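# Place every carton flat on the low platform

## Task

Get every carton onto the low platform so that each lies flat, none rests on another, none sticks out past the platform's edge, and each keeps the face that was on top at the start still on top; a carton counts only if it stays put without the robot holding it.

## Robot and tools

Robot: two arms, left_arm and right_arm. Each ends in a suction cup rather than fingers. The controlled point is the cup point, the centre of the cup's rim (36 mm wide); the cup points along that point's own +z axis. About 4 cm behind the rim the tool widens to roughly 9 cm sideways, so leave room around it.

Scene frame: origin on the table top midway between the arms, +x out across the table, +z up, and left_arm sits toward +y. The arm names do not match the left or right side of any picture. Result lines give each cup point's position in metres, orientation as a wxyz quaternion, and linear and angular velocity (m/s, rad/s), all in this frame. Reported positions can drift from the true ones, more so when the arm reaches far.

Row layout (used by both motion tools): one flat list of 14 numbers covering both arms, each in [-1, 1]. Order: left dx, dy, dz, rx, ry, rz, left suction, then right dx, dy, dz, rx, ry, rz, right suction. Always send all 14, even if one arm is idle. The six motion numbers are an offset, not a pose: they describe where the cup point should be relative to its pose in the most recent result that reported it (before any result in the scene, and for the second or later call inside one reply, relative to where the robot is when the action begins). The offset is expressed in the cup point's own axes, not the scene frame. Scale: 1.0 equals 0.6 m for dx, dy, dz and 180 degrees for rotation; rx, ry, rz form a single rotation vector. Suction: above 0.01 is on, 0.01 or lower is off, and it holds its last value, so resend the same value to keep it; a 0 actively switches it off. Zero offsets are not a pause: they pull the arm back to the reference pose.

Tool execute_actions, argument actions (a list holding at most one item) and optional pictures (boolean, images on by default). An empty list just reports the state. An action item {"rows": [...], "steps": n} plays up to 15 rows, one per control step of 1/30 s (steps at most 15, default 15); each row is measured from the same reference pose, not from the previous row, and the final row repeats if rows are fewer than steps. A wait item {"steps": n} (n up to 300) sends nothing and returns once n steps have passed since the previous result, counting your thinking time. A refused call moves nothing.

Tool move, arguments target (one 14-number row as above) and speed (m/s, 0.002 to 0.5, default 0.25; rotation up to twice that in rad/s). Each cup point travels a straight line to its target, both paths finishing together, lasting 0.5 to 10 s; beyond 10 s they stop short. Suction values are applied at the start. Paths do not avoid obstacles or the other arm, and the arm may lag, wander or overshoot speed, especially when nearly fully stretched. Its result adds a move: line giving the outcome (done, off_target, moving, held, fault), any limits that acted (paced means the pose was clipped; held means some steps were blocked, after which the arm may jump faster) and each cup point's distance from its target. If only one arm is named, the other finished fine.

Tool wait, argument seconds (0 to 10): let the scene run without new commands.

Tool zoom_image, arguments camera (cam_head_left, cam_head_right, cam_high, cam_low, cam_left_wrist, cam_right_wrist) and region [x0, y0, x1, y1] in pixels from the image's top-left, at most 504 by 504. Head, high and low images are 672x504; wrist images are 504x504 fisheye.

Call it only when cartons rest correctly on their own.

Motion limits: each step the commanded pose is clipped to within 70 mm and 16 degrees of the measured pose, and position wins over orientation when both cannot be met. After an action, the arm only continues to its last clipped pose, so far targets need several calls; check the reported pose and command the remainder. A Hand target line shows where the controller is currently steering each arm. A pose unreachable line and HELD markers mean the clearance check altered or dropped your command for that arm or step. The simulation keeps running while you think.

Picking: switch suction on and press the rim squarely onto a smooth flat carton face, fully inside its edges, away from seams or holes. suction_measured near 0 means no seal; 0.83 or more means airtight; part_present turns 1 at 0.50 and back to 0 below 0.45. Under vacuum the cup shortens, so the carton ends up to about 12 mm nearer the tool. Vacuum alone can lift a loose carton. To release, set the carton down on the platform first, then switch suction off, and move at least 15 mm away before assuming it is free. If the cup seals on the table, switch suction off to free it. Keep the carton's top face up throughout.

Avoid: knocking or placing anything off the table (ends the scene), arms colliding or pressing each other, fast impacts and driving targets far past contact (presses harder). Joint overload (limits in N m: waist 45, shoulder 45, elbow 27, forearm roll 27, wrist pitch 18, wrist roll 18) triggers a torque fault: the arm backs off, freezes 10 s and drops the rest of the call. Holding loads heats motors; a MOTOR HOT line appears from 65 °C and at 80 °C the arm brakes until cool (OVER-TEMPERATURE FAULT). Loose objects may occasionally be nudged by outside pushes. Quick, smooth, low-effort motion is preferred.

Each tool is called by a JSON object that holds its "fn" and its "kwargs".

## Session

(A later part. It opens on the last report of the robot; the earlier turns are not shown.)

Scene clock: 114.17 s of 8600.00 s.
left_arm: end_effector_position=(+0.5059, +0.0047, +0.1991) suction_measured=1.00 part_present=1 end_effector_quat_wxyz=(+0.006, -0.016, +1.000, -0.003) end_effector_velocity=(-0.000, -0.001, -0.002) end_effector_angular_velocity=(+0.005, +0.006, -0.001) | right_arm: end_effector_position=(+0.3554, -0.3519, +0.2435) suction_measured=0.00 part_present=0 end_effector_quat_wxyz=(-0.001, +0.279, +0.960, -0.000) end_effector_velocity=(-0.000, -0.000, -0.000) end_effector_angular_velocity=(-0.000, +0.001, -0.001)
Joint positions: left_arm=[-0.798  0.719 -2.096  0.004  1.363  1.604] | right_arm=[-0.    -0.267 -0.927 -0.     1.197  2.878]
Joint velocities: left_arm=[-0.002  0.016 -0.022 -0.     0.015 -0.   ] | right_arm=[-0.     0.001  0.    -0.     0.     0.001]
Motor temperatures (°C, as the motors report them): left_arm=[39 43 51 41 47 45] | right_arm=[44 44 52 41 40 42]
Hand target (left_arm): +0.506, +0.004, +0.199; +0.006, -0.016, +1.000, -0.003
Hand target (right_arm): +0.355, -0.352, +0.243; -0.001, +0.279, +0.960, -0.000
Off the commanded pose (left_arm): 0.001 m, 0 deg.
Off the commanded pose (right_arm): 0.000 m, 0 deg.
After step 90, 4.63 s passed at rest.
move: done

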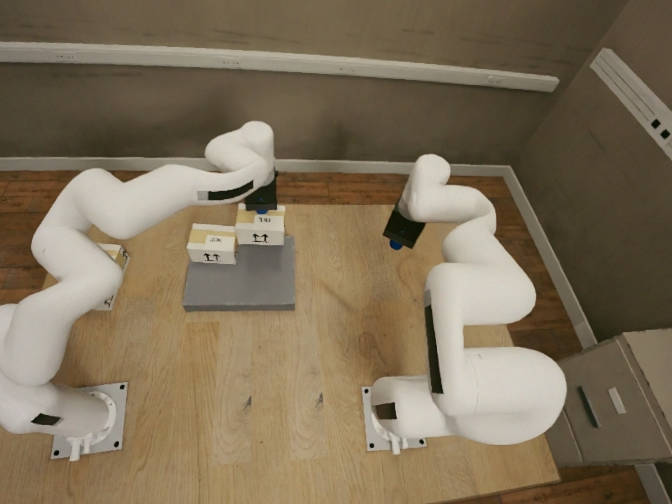

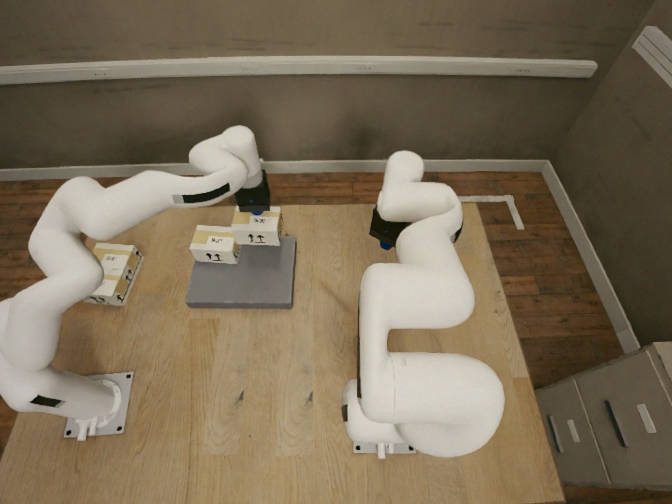

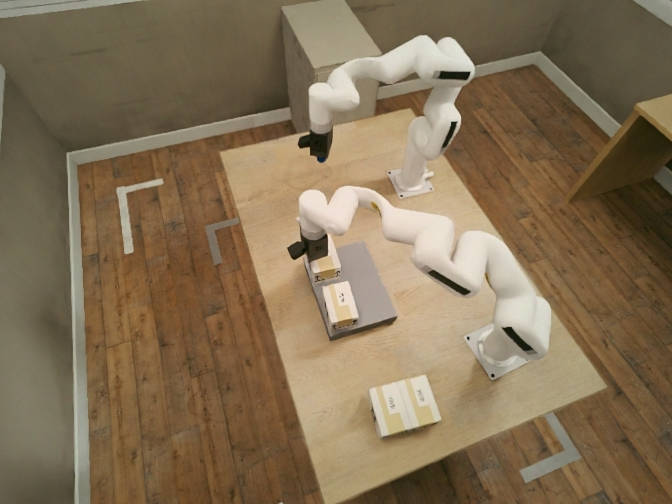

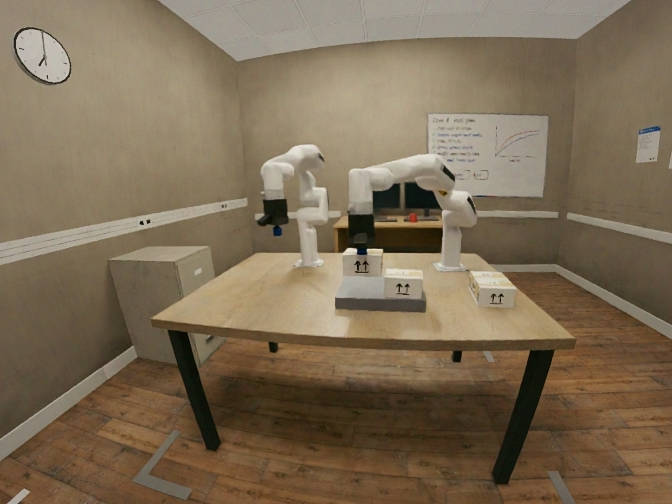

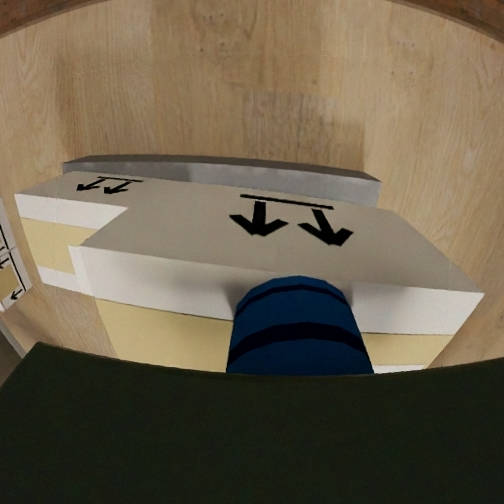

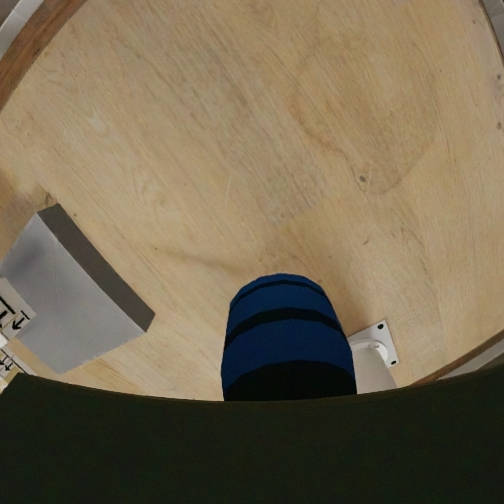

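{"fn": "move", "kwargs": {"target": [0.008,-0.008,0.09,0,0,0,1,0,0,0,0,0,0,0], "speed": 0.025}}

{"fn": "zoom_image", "kwargs": {"camera": "cam_low", "region": [320,230,450,320]}}

{"fn": "zoom_image", "kwargs": {"camera": "cam_head_right", "region": [170,180,320,320]}}

Scene clock: 119.87 s of 8600.00 s.
left_arm: end_effector_position=(+0.5017, -0.0007, +0.1452) suction_measured=1.00 part_present=1 end_effector_quat_wxyz=(+0.006, -0.016, +1.000, -0.004) end_effector_velocity=(+0.001, -0.002, +0.004) end_effector_angular_velocity=(-0.007, -0.007, -0.000) | right_arm: end_effector_position=(+0.3554, -0.3519, +0.2435) suction_measured=0.00 part_present=0 end_effector_quat_wxyz=(-0.001, +0.279, +0.960, -0.000) end_effector_velocity=(-0.000, +0.000, -0.000) end_effector_angular_velocity=(+0.000, +0.001, -0.000)
Joint positions: left_arm=[-0.809  0.734 -1.967  0.004  1.219  1.594] | right_arm=[-0.    -0.267 -0.927 -0.     1.197  2.878]
Joint velocities: left_arm=[-0.001 -0.004 -0.003 -0.    -0.003 -0.   ] | right_arm=[ 0.     0.    -0.     0.     0.001  0.   ]
Motor temperatures (°C, as the motors report them): left_arm=[39 44 52 41 47 45] | right_arm=[44 44 53 41 40 42]
Hand target (left_arm): +0.502, -0.001, +0.145; +0.006, -0.016, +1.000, -0.004
Hand target (right_arm): +0.355, -0.352, +0.243; -0.001, +0.279, +0.960, -0.000
Off the commanded pose (left_arm): 0.000 m, 0 deg.
Off the commanded pose (right_arm): 0.000 m, 0 deg.
After step 90, 0.27 s passed at rest.
move: done

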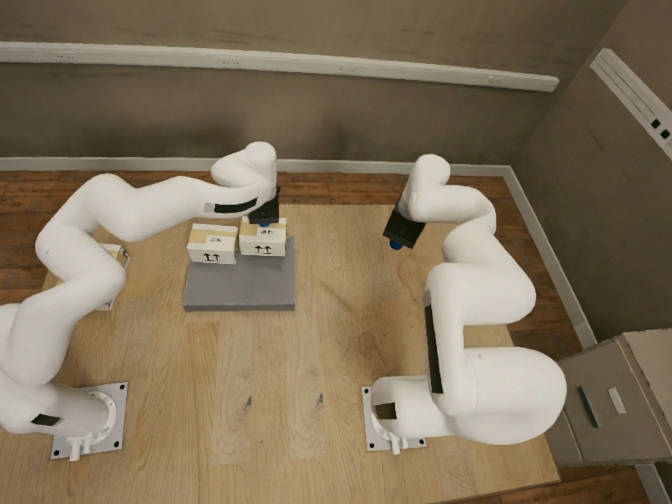

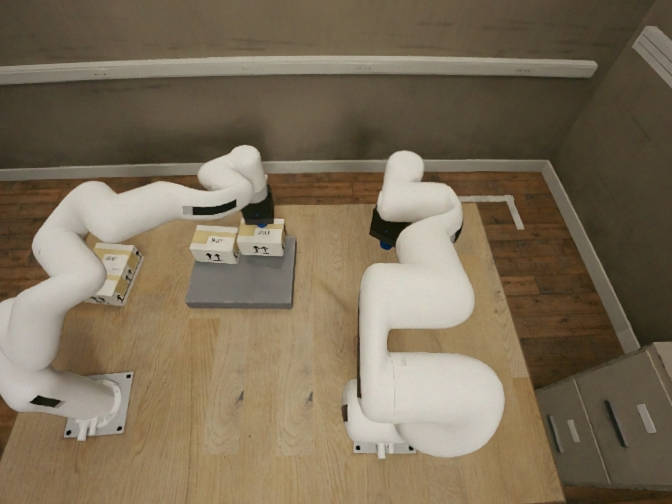

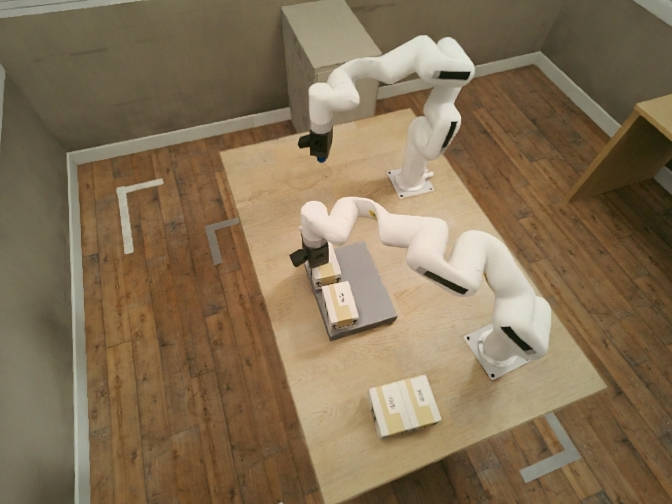

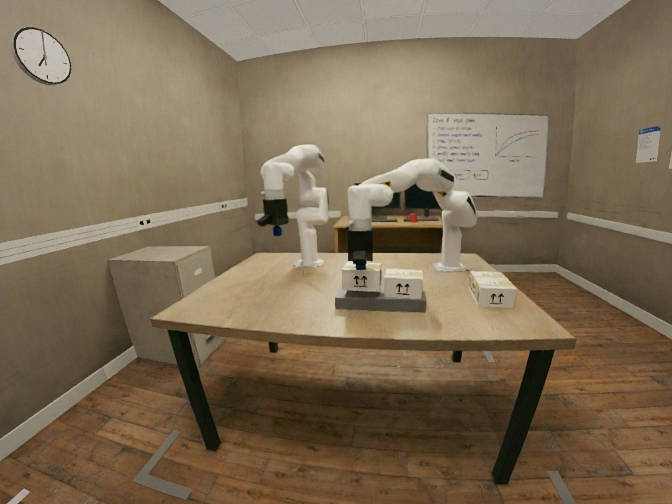

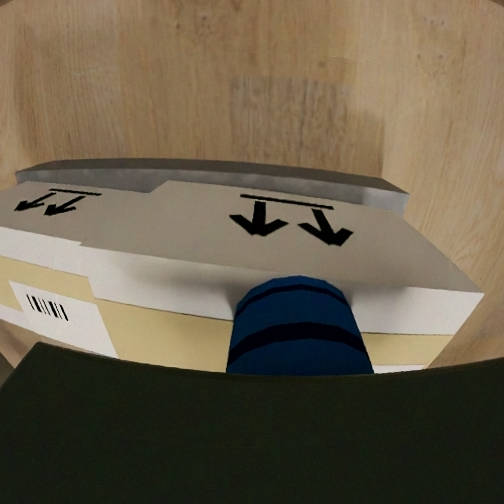

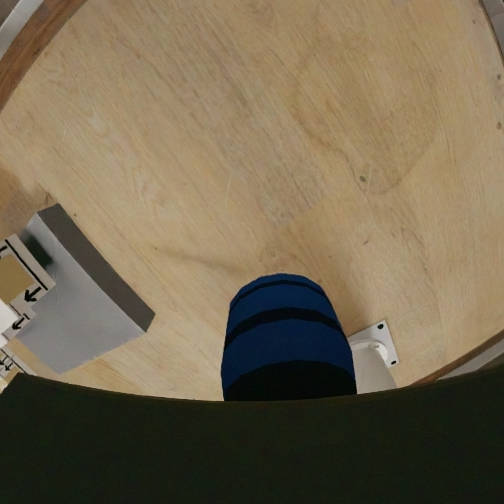

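Region (320, 230, 450, 320) of cam_low's 672x504 image, scaled by 3.877, with more detail than that image has; it fills the top 349 rows of this view, and the rest is white.

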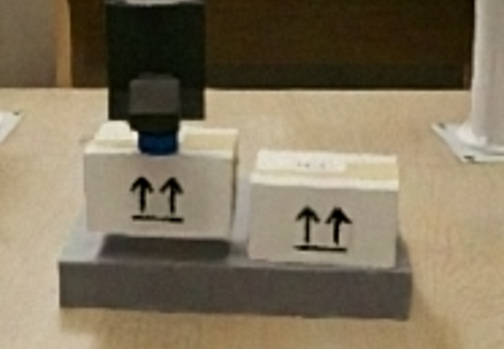

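Region (170, 180, 320, 320) of cam_head_right's 672x504 image, scaled by 3.360, with more detail than that image has; it fills the top 470 rows of this view, and the rest is white.

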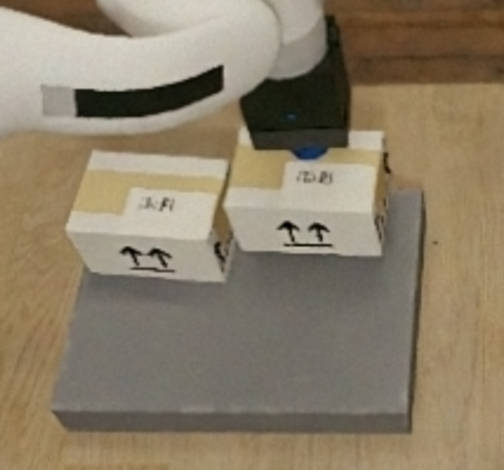

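{"fn": "move", "kwargs": {"target": [0,0.004,0.055,0,0,0,1,0,0,0,0,0,0,0], "speed": 0.025}}

{"fn": "execute_actions", "kwargs": {"actions": [{"rows":[[0,0,0,0,0,0,0,0,0,0,0,0,0,0]],"steps":8}], "pictures": false}}

{"fn": "move", "kwargs": {"target": [0,0,-0.2,0,0,0,0,0,0,0,0,0,0,0], "speed": 0.15}}

Scene clock: 125.87 s of 8600.00 s.
left_arm: end_effector_position=(+0.5028, +0.0005, +0.1155) suction_measured=1.00 part_present=1 end_effector_quat_wxyz=(+0.008, -0.016, +1.000, -0.005) end_effector_velocity=(-0.000, +0.001, -0.002) end_effector_angular_velocity=(+0.001, +0.001, +0.001) | right_arm: end_effector_position=(+0.3554, -0.3519, +0.2435) suction_measured=0.00 part_present=0 end_effector_quat_wxyz=(-0.001, +0.279, +0.960, -0.000) end_effector_velocity=(-0.000, +0.000, -0.000) end_effector_angular_velocity=(+0.000, +0.000, +0.001)
Joint positions: left_arm=[-0.806  0.749 -1.906  0.004  1.137  1.596] | right_arm=[-0.    -0.267 -0.927 -0.     1.197  2.878]
Joint velocities: left_arm=[ 0.001  0.001  0.004  0.    -0.003 -0.   ] | right_arm=[ 0.     0.    -0.     0.     0.    -0.001]
Motor temperatures (°C, as the motors report them): left_arm=[39 45 52 41 47 45] | right_arm=[44 44 53 41 40 42]
Hand target (left_arm): +0.502, +0.001, +0.112; +0.006, -0.016, +1.000, -0.004
Hand target (right_arm): +0.355, -0.352, +0.243; -0.001, +0.279, +0.960, -0.000
Off the commanded pose (left_arm): 0.004 m, 0 deg.
Off the commanded pose (right_arm): 0.000 m, 0 deg.
After step 90, 1.47 s passed at rest.
move: off_target (left_arm)

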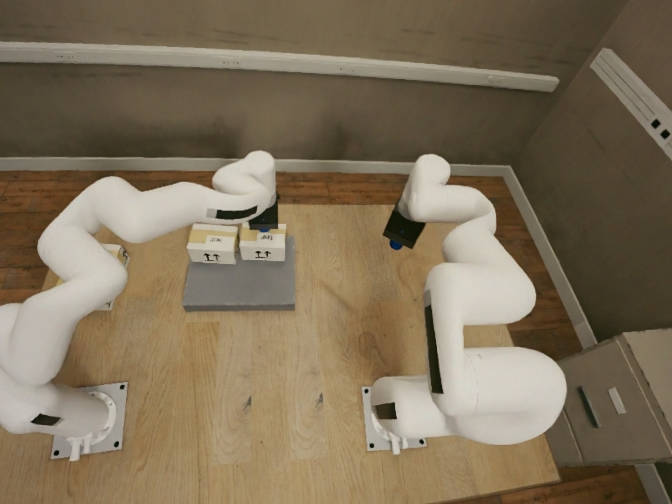

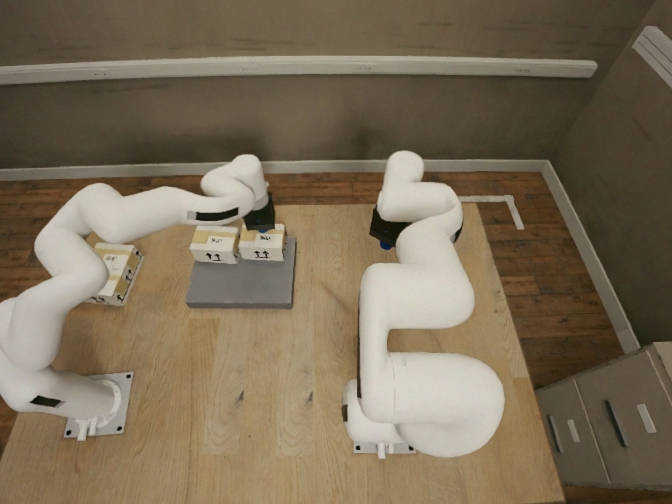

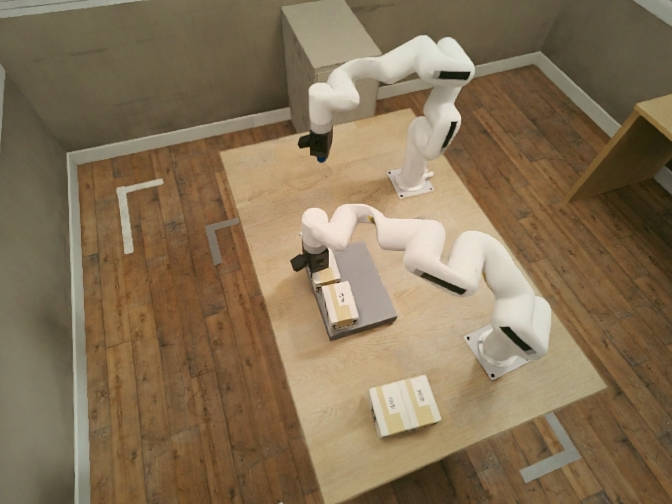

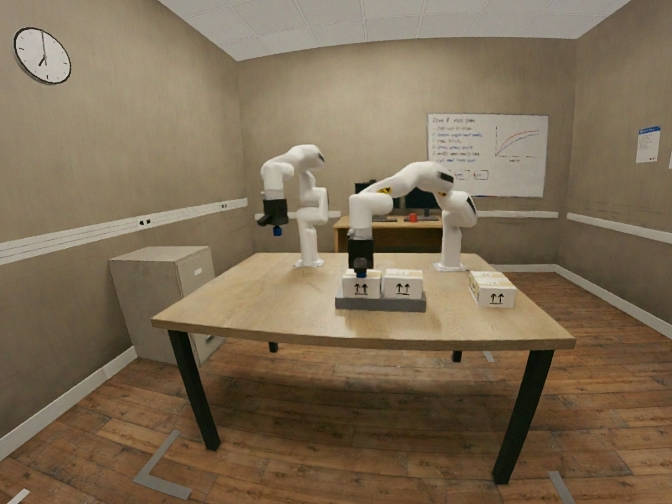

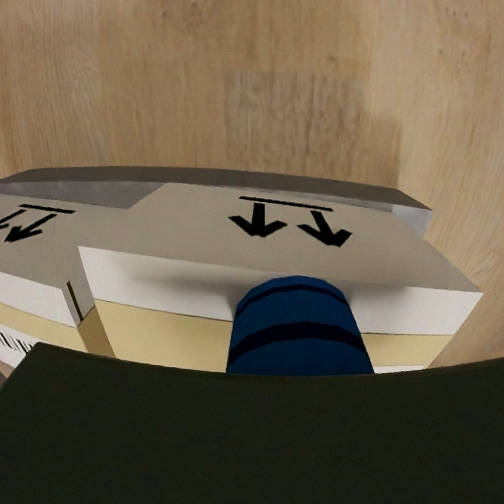

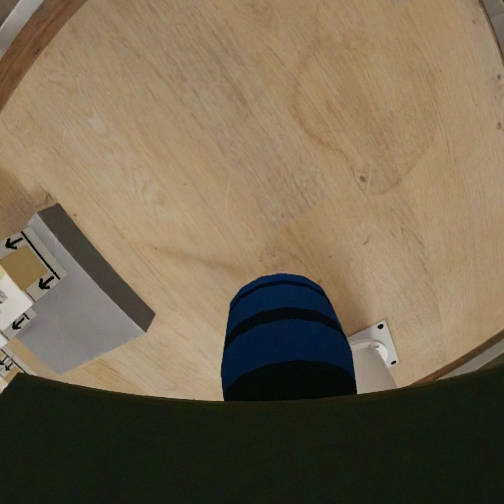

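Scene clock: 126.13 s of 8600.00 s.
left_arm: end_effector_position=(+0.5039, -0.0001, +0.1177) suction_measured=0.01 part_present=0 end_effector_quat_wxyz=(+0.010, -0.016, +1.000, -0.007) end_effector_velocity=(-0.006, +0.004, -0.015) end_effector_angular_velocity=(+0.019, +0.022, -0.000) | right_arm: end_effector_position=(+0.3554, -0.3519, +0.2435) suction_measured=0.00 part_present=0 end_effector_quat_wxyz=(-0.001, +0.279, +0.960, -0.000) end_effector_velocity=(-0.000, +0.000, +0.000) end_effector_angular_velocity=(+0.000, -0.000, +0.001)
Joint positions: left_arm=[-0.806  0.747 -1.908  0.004  1.136  1.596] | right_arm=[-0.    -0.267 -0.927 -0.     1.197  2.878]
Joint velocities: left_arm=[-0.001  0.012  0.015 -0.     0.002 -0.   ] | right_arm=[ 0. -0. -0.  0.  0. -0.]
Motor temperatures (°C, as the motors report them): left_arm=[39 45 52 41 47 45] | right_arm=[44 44 53 41 40 42]
Hand target (left_arm): +0.503, +0.001, +0.115; +0.008, -0.016, +1.000, -0.005
Hand target (right_arm): +0.355, -0.352, +0.243; -0.001, +0.279, +0.960, -0.000
Off the commanded pose (left_arm): 0.003 m, 0 deg.
Off the commanded pose (right_arm): 0.000 m, 0 deg.
Steps of this call (steps 1 to 8: all 8 steps of this action). Readings (end_effector_position | what the end effector reports):
1: left_arm (+0.5028, +0.0005, +0.1154) | right_arm (+0.3554, -0.3519, +0.2435) | left_arm suction_measured=0.91 part_present=1 | right_arm suction_measured=0.00 part_present=0
2: left_arm (+0.5029, +0.0004, +0.1158) | right_arm (+0.3554, -0.3519, +0.2435) | left_arm suction_measured=0.51 part_present=1 | right_arm suction_measured=0.00 part_present=0
4: left_arm (+0.5035, +0.0002, +0.1164) | right_arm (+0.3554, -0.3519, +0.2435) | left_arm suction_measured=0.03 part_present=0 | right_arm suction_measured=0.00 part_present=0
8: the state above

Scene clock: 127.60 s of 8600.00 s.
left_arm: end_effector_position=(+0.5015, +0.0020, +0.2355) suction_measured=0.01 part_present=0 end_effector_quat_wxyz=(+0.009, -0.017, +1.000, -0.006) end_effector_velocity=(+0.001, -0.002, +0.008) end_effector_angular_velocity=(-0.009, -0.010, -0.001) | right_arm: end_effector_position=(+0.3554, -0.3519, +0.2435) suction_measured=0.00 part_present=0 end_effector_quat_wxyz=(-0.001, +0.279, +0.960, -0.000) end_effector_velocity=(-0.000, -0.000, +0.000) end_effector_angular_velocity=(+0.000, +0.000, +0.000)
Joint positions: left_arm=[-0.806  0.717 -2.196  0.004  1.458  1.596] | right_arm=[-0.    -0.267 -0.927 -0.     1.197  2.878]
Joint velocities: left_arm=[-0.001 -0.003 -0.017 -0.     0.006  0.   ] | right_arm=[-0.    -0.     0.     0.     0.    -0.001]
Motor temperatures (°C, as the motors report them): left_arm=[39 45 52 41 47 45] | right_arm=[44 44 53 41 40 42]
Hand target (left_arm): +0.502, +0.002, +0.236; +0.009, -0.017, +1.000, -0.006
Hand target (right_arm): +0.355, -0.352, +0.243; -0.001, +0.279, +0.960, -0.000
Off the commanded pose (left_arm): 0.001 m, 0 deg.
Off the commanded pose (right_arm): 0.000 m, 0 deg.
move: done

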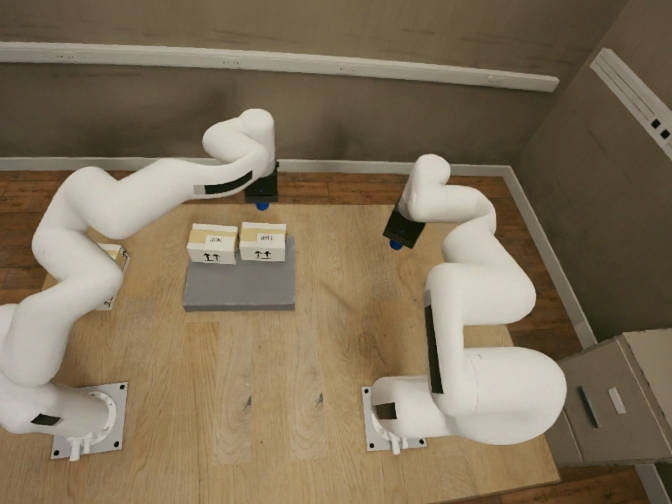

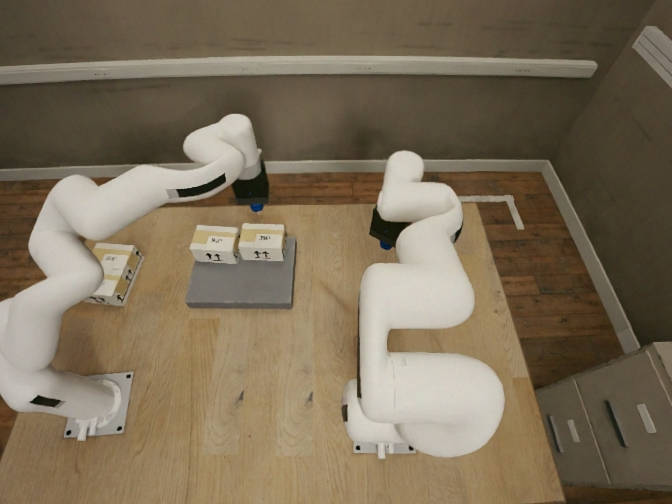

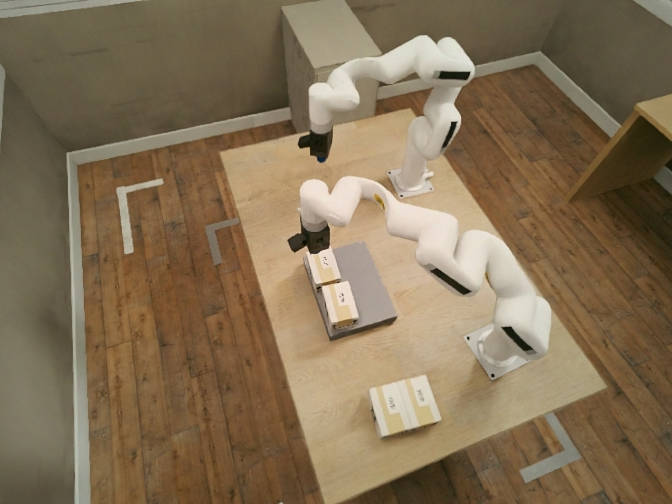

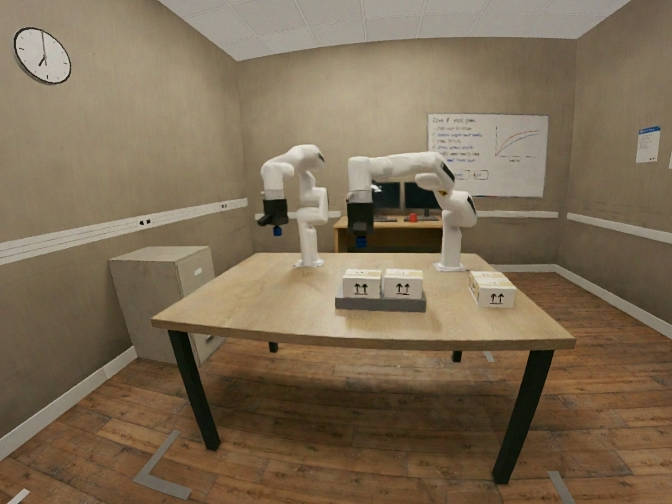

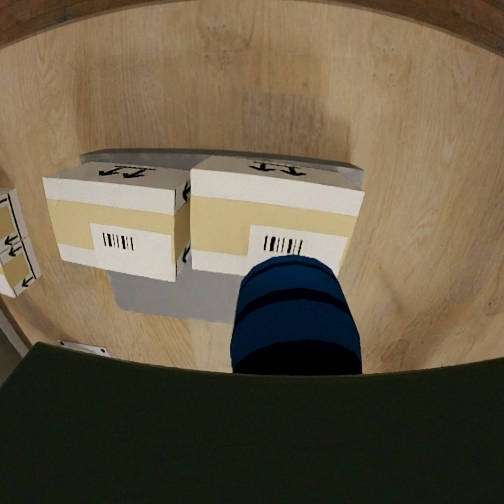

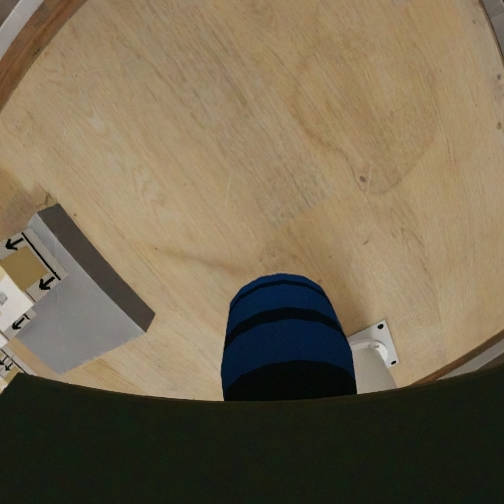

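{"fn": "move", "kwargs": {"target": [0.07,0.82,0.17,0,0,0.012,0,0,0,0,0,0,0,0], "speed": 0.3}}

Scene clock: 134.97 s of 8600.00 s.
left_arm: end_effector_position=(+0.4461, +0.4923, +0.1287) suction_measured=0.01 part_present=0 end_effector_quat_wxyz=(+0.009, +0.004, +1.000, -0.002) end_effector_velocity=(-0.001, +0.002, -0.002) end_effector_angular_velocity=(-0.001, +0.003, +0.000) | right_arm: end_effector_position=(+0.3554, -0.3519, +0.2435) suction_measured=0.00 part_present=0 end_effector_quat_wxyz=(-0.001, +0.279, +0.960, -0.000) end_effector_velocity=(+0.000, -0.000, -0.000) end_effector_angular_velocity=(-0.000, -0.000, +0.000)
Joint positions: left_arm=[ 0.048 -0.011 -0.842 -0.009  0.837  2.497] | right_arm=[-0.    -0.267 -0.927 -0.     1.197  2.878]
Joint velocities: left_arm=[ 0.005  0.002  0.002 -0.001 -0.001  0.006] | right_arm=[ 0.     0.     0.    -0.    -0.001 -0.   ]
Motor temperatures (°C, as the motors report them): left_arm=[39 45 52 41 47 45] | right_arm=[44 44 53 41 40 42]
Hand target (left_arm): +0.446, +0.493, +0.128; +0.009, +0.003, +1.000, -0.002
Hand target (right_arm): +0.355, -0.352, +0.243; -0.001, +0.279, +0.960, -0.000
Off the commanded pose (left_arm): 0.002 m, 0 deg.
Off the commanded pose (right_arm): 0.000 m, 0 deg.
After step 90, 2.20 s passed at rest.
move: done

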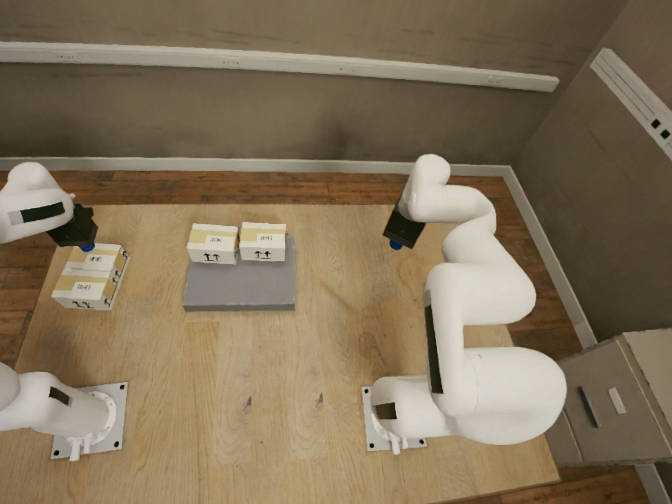

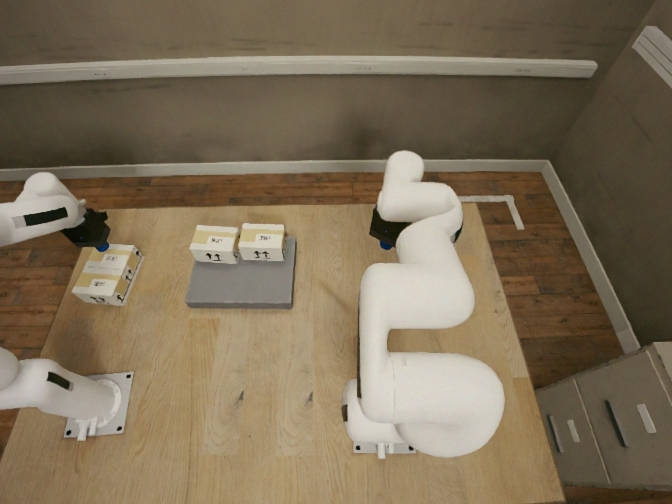

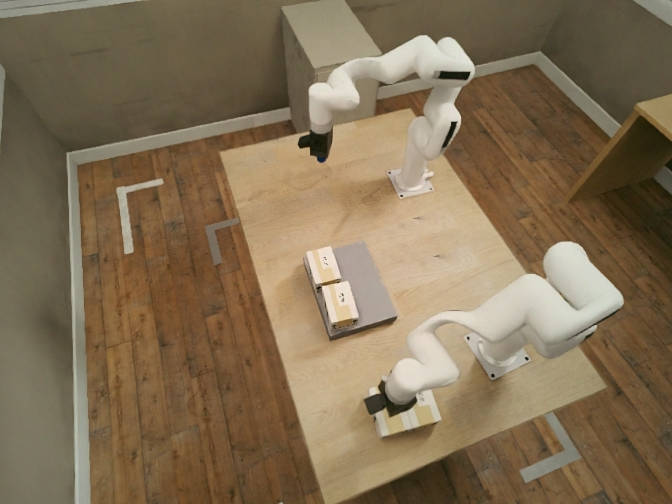

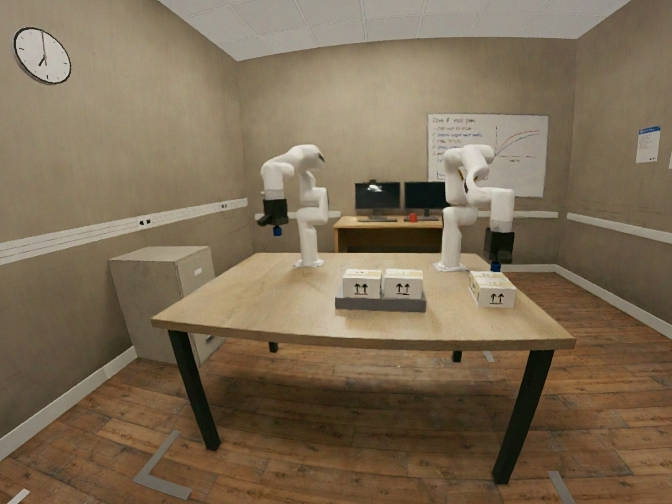

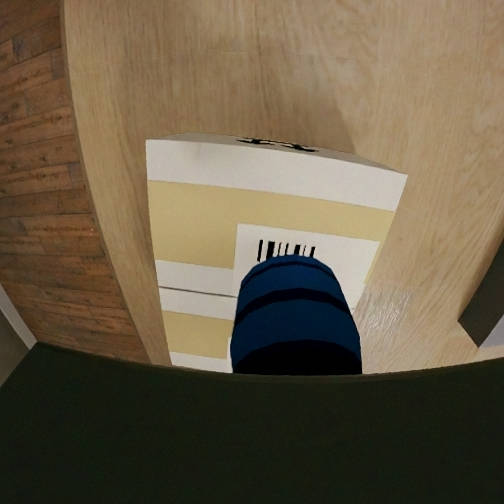

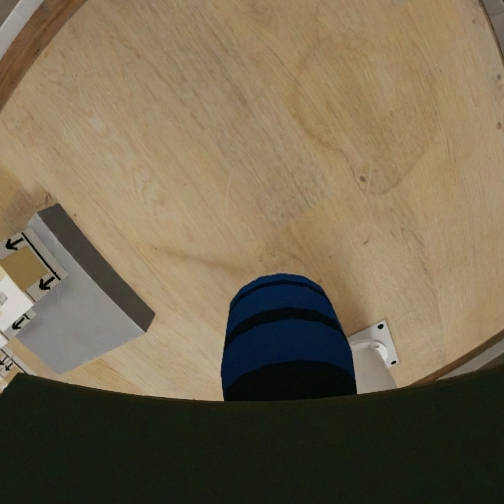

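{"fn": "move", "kwargs": {"target": [-0.03,0,0.086,0,0,0,1,0,0,0,0,0,0,0], "speed": 0.04}}

{"fn": "move", "kwargs": {"target": [0,0,-0.22,0,0,-0.012,1,0,0,0,0,0,0,0], "speed": 0.15}}

Scene clock: 140.53 s of 8600.00 s.
left_arm: end_effector_position=(+0.4646, +0.4916, +0.0770) suction_measured=0.95 part_present=1 end_effector_quat_wxyz=(+0.008, +0.004, +1.000, -0.002) end_effector_velocity=(-0.001, +0.002, +0.000) end_effector_angular_velocity=(+0.002, +0.002, +0.002) | right_arm: end_effector_position=(+0.3554, -0.3519, +0.2435) suction_measured=0.00 part_present=0 end_effector_quat_wxyz=(-0.001, +0.279, +0.960, -0.000) end_effector_velocity=(-0.000, -0.000, -0.000) end_effector_angular_velocity=(+0.000, +0.001, -0.000)
Joint positions: left_arm=[ 0.041  0.145 -0.863 -0.01   0.702  2.493] | right_arm=[-0.    -0.267 -0.927 -0.     1.197  2.878]
Joint velocities: left_arm=[ 0.004 -0.003  0.002  0.003  0.003  0.001] | right_arm=[-0.    -0.     0.    -0.     0.001  0.   ]
Motor temperatures (°C, as the motors report them): left_arm=[39 44 51 41 47 45] | right_arm=[44 44 53 41 40 42]
Hand target (left_arm): +0.465, +0.492, +0.077; +0.009, +0.004, +1.000, -0.002
Hand target (right_arm): +0.355, -0.352, +0.243; -0.001, +0.279, +0.960, -0.000
Off the commanded pose (left_arm): 0.001 m, 0 deg.
Off the commanded pose (right_arm): 0.000 m, 0 deg.
After step 90, 0.80 s passed at rest.
move: done

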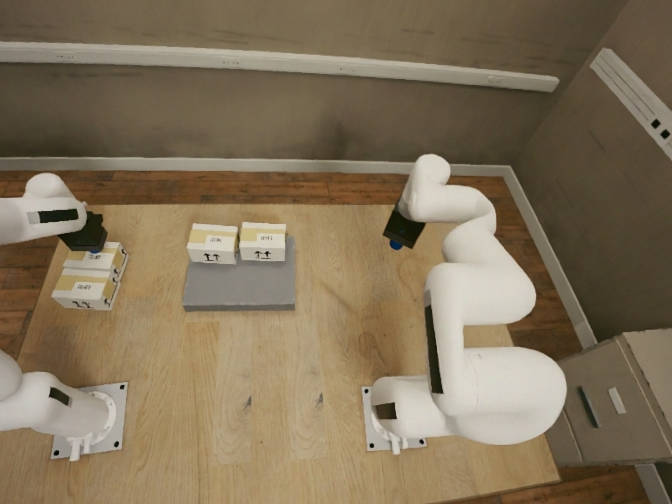

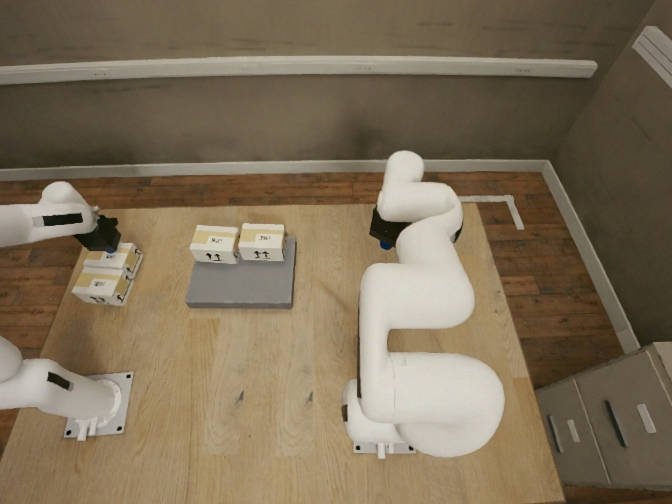

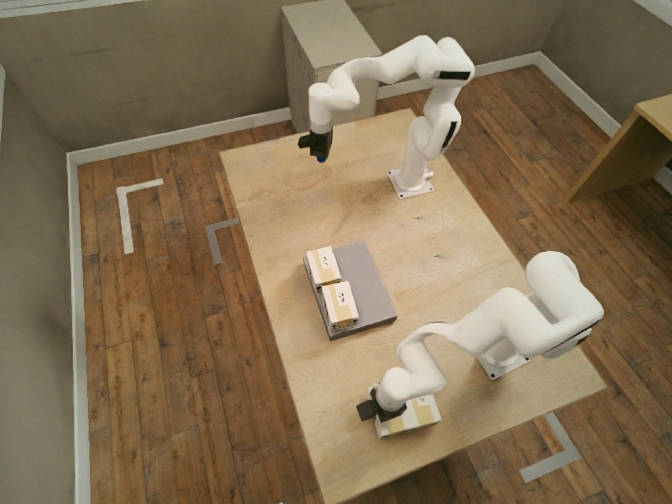

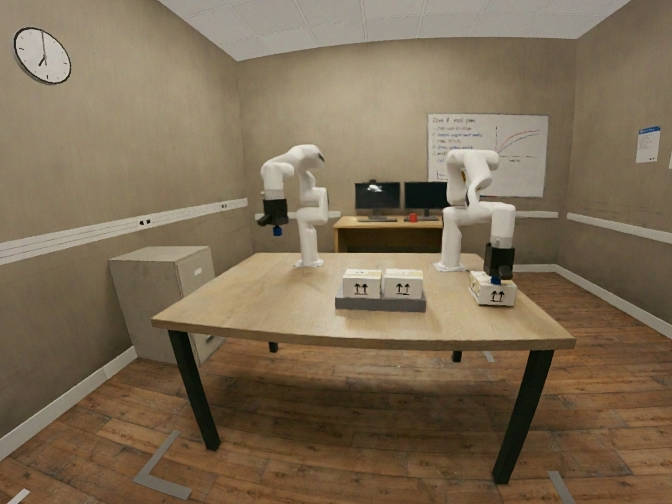

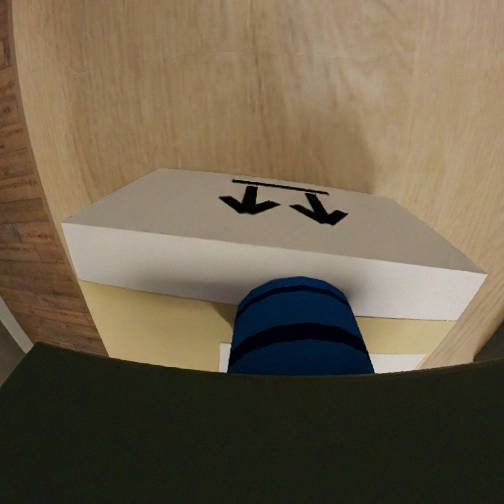

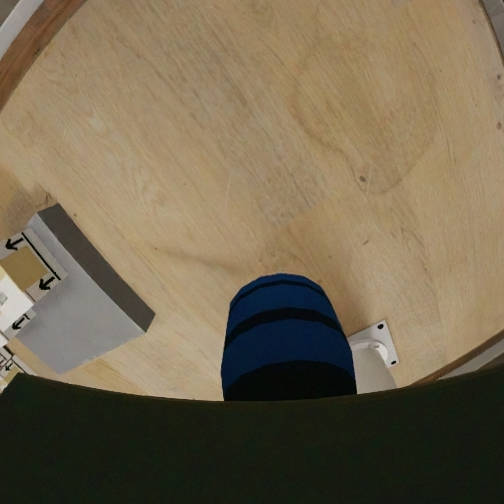

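Scene clock: 141.87 s of 8600.00 s.
left_arm: end_effector_position=(+0.4623, +0.4928, +0.2085) suction_measured=1.00 part_present=1 end_effector_quat_wxyz=(+0.008, -0.016, +1.000, -0.002) end_effector_velocity=(+0.004, +0.000, +0.007) end_effector_angular_velocity=(+0.002, -0.016, -0.000) | right_arm: end_effector_position=(+0.3554, -0.3519, +0.2435) suction_measured=0.00 part_present=0 end_effector_quat_wxyz=(-0.001, +0.279, +0.960, -0.000) end_effector_velocity=(+0.000, +0.000, -0.000) end_effector_angular_velocity=(-0.000, -0.001, +0.001)
Joint positions: left_arm=[ 0.045 -0.06  -1.032 -0.007  1.078  2.453] | right_arm=[-0.    -0.267 -0.927 -0.     1.197  2.878]
Joint velocities: left_arm=[-0.    -0.006 -0.01   0.    -0.    -0.   ] | right_arm=[ 0.     0.001 -0.    -0.    -0.001 -0.   ]
Motor temperatures (°C, as the motors report them): left_arm=[39 44 51 41 47 45] | right_arm=[44 44 53 41 40 42]
Hand target (left_arm): +0.463, +0.493, +0.209; +0.008, -0.016, +1.000, -0.002
Hand target (right_arm): +0.355, -0.352, +0.243; -0.001, +0.279, +0.960, -0.000
Off the commanded pose (left_arm): 0.001 m, 0 deg.
Off the commanded pose (right_arm): 0.000 m, 0 deg.
move: done

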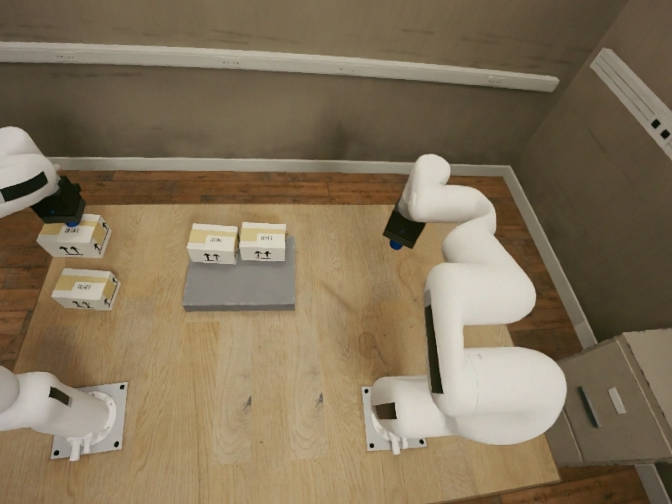

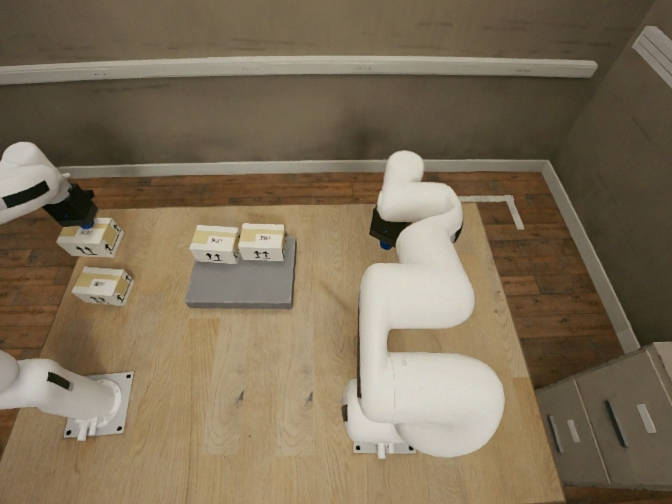

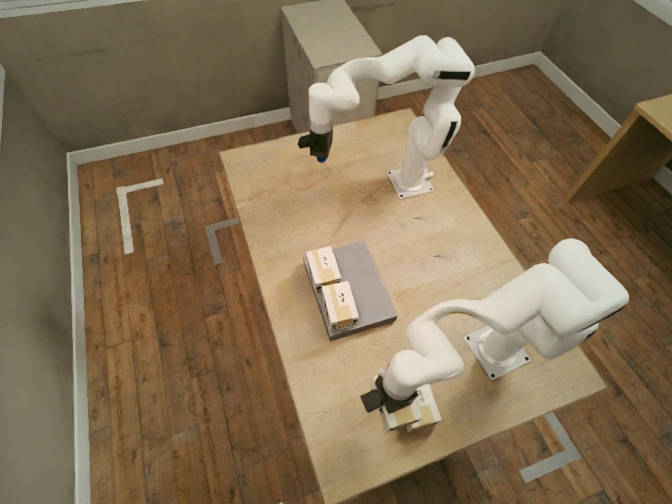

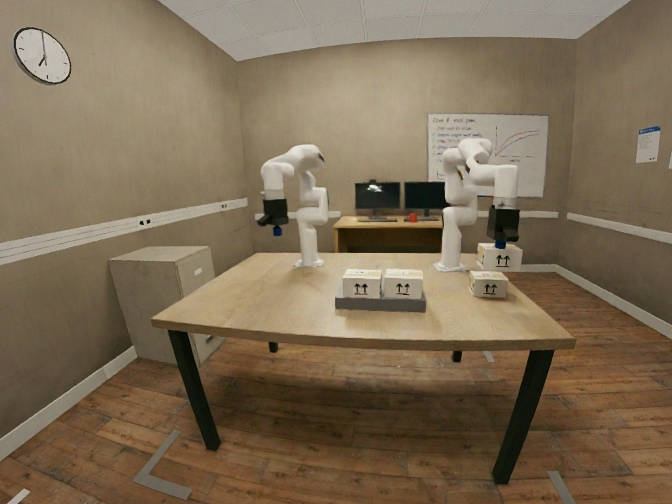

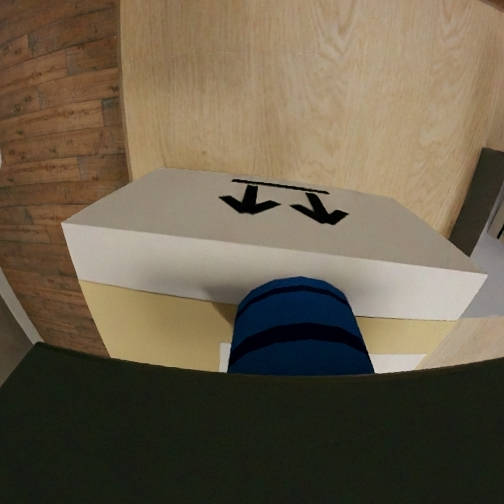

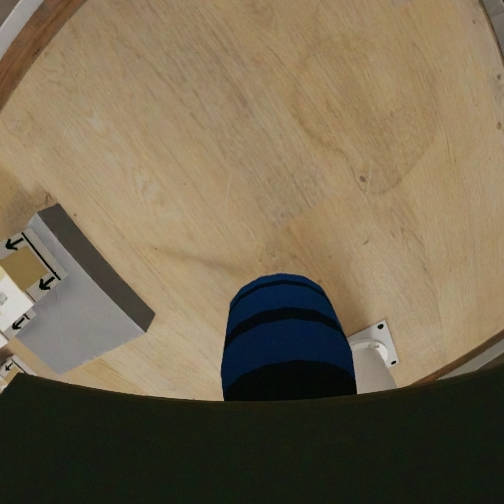

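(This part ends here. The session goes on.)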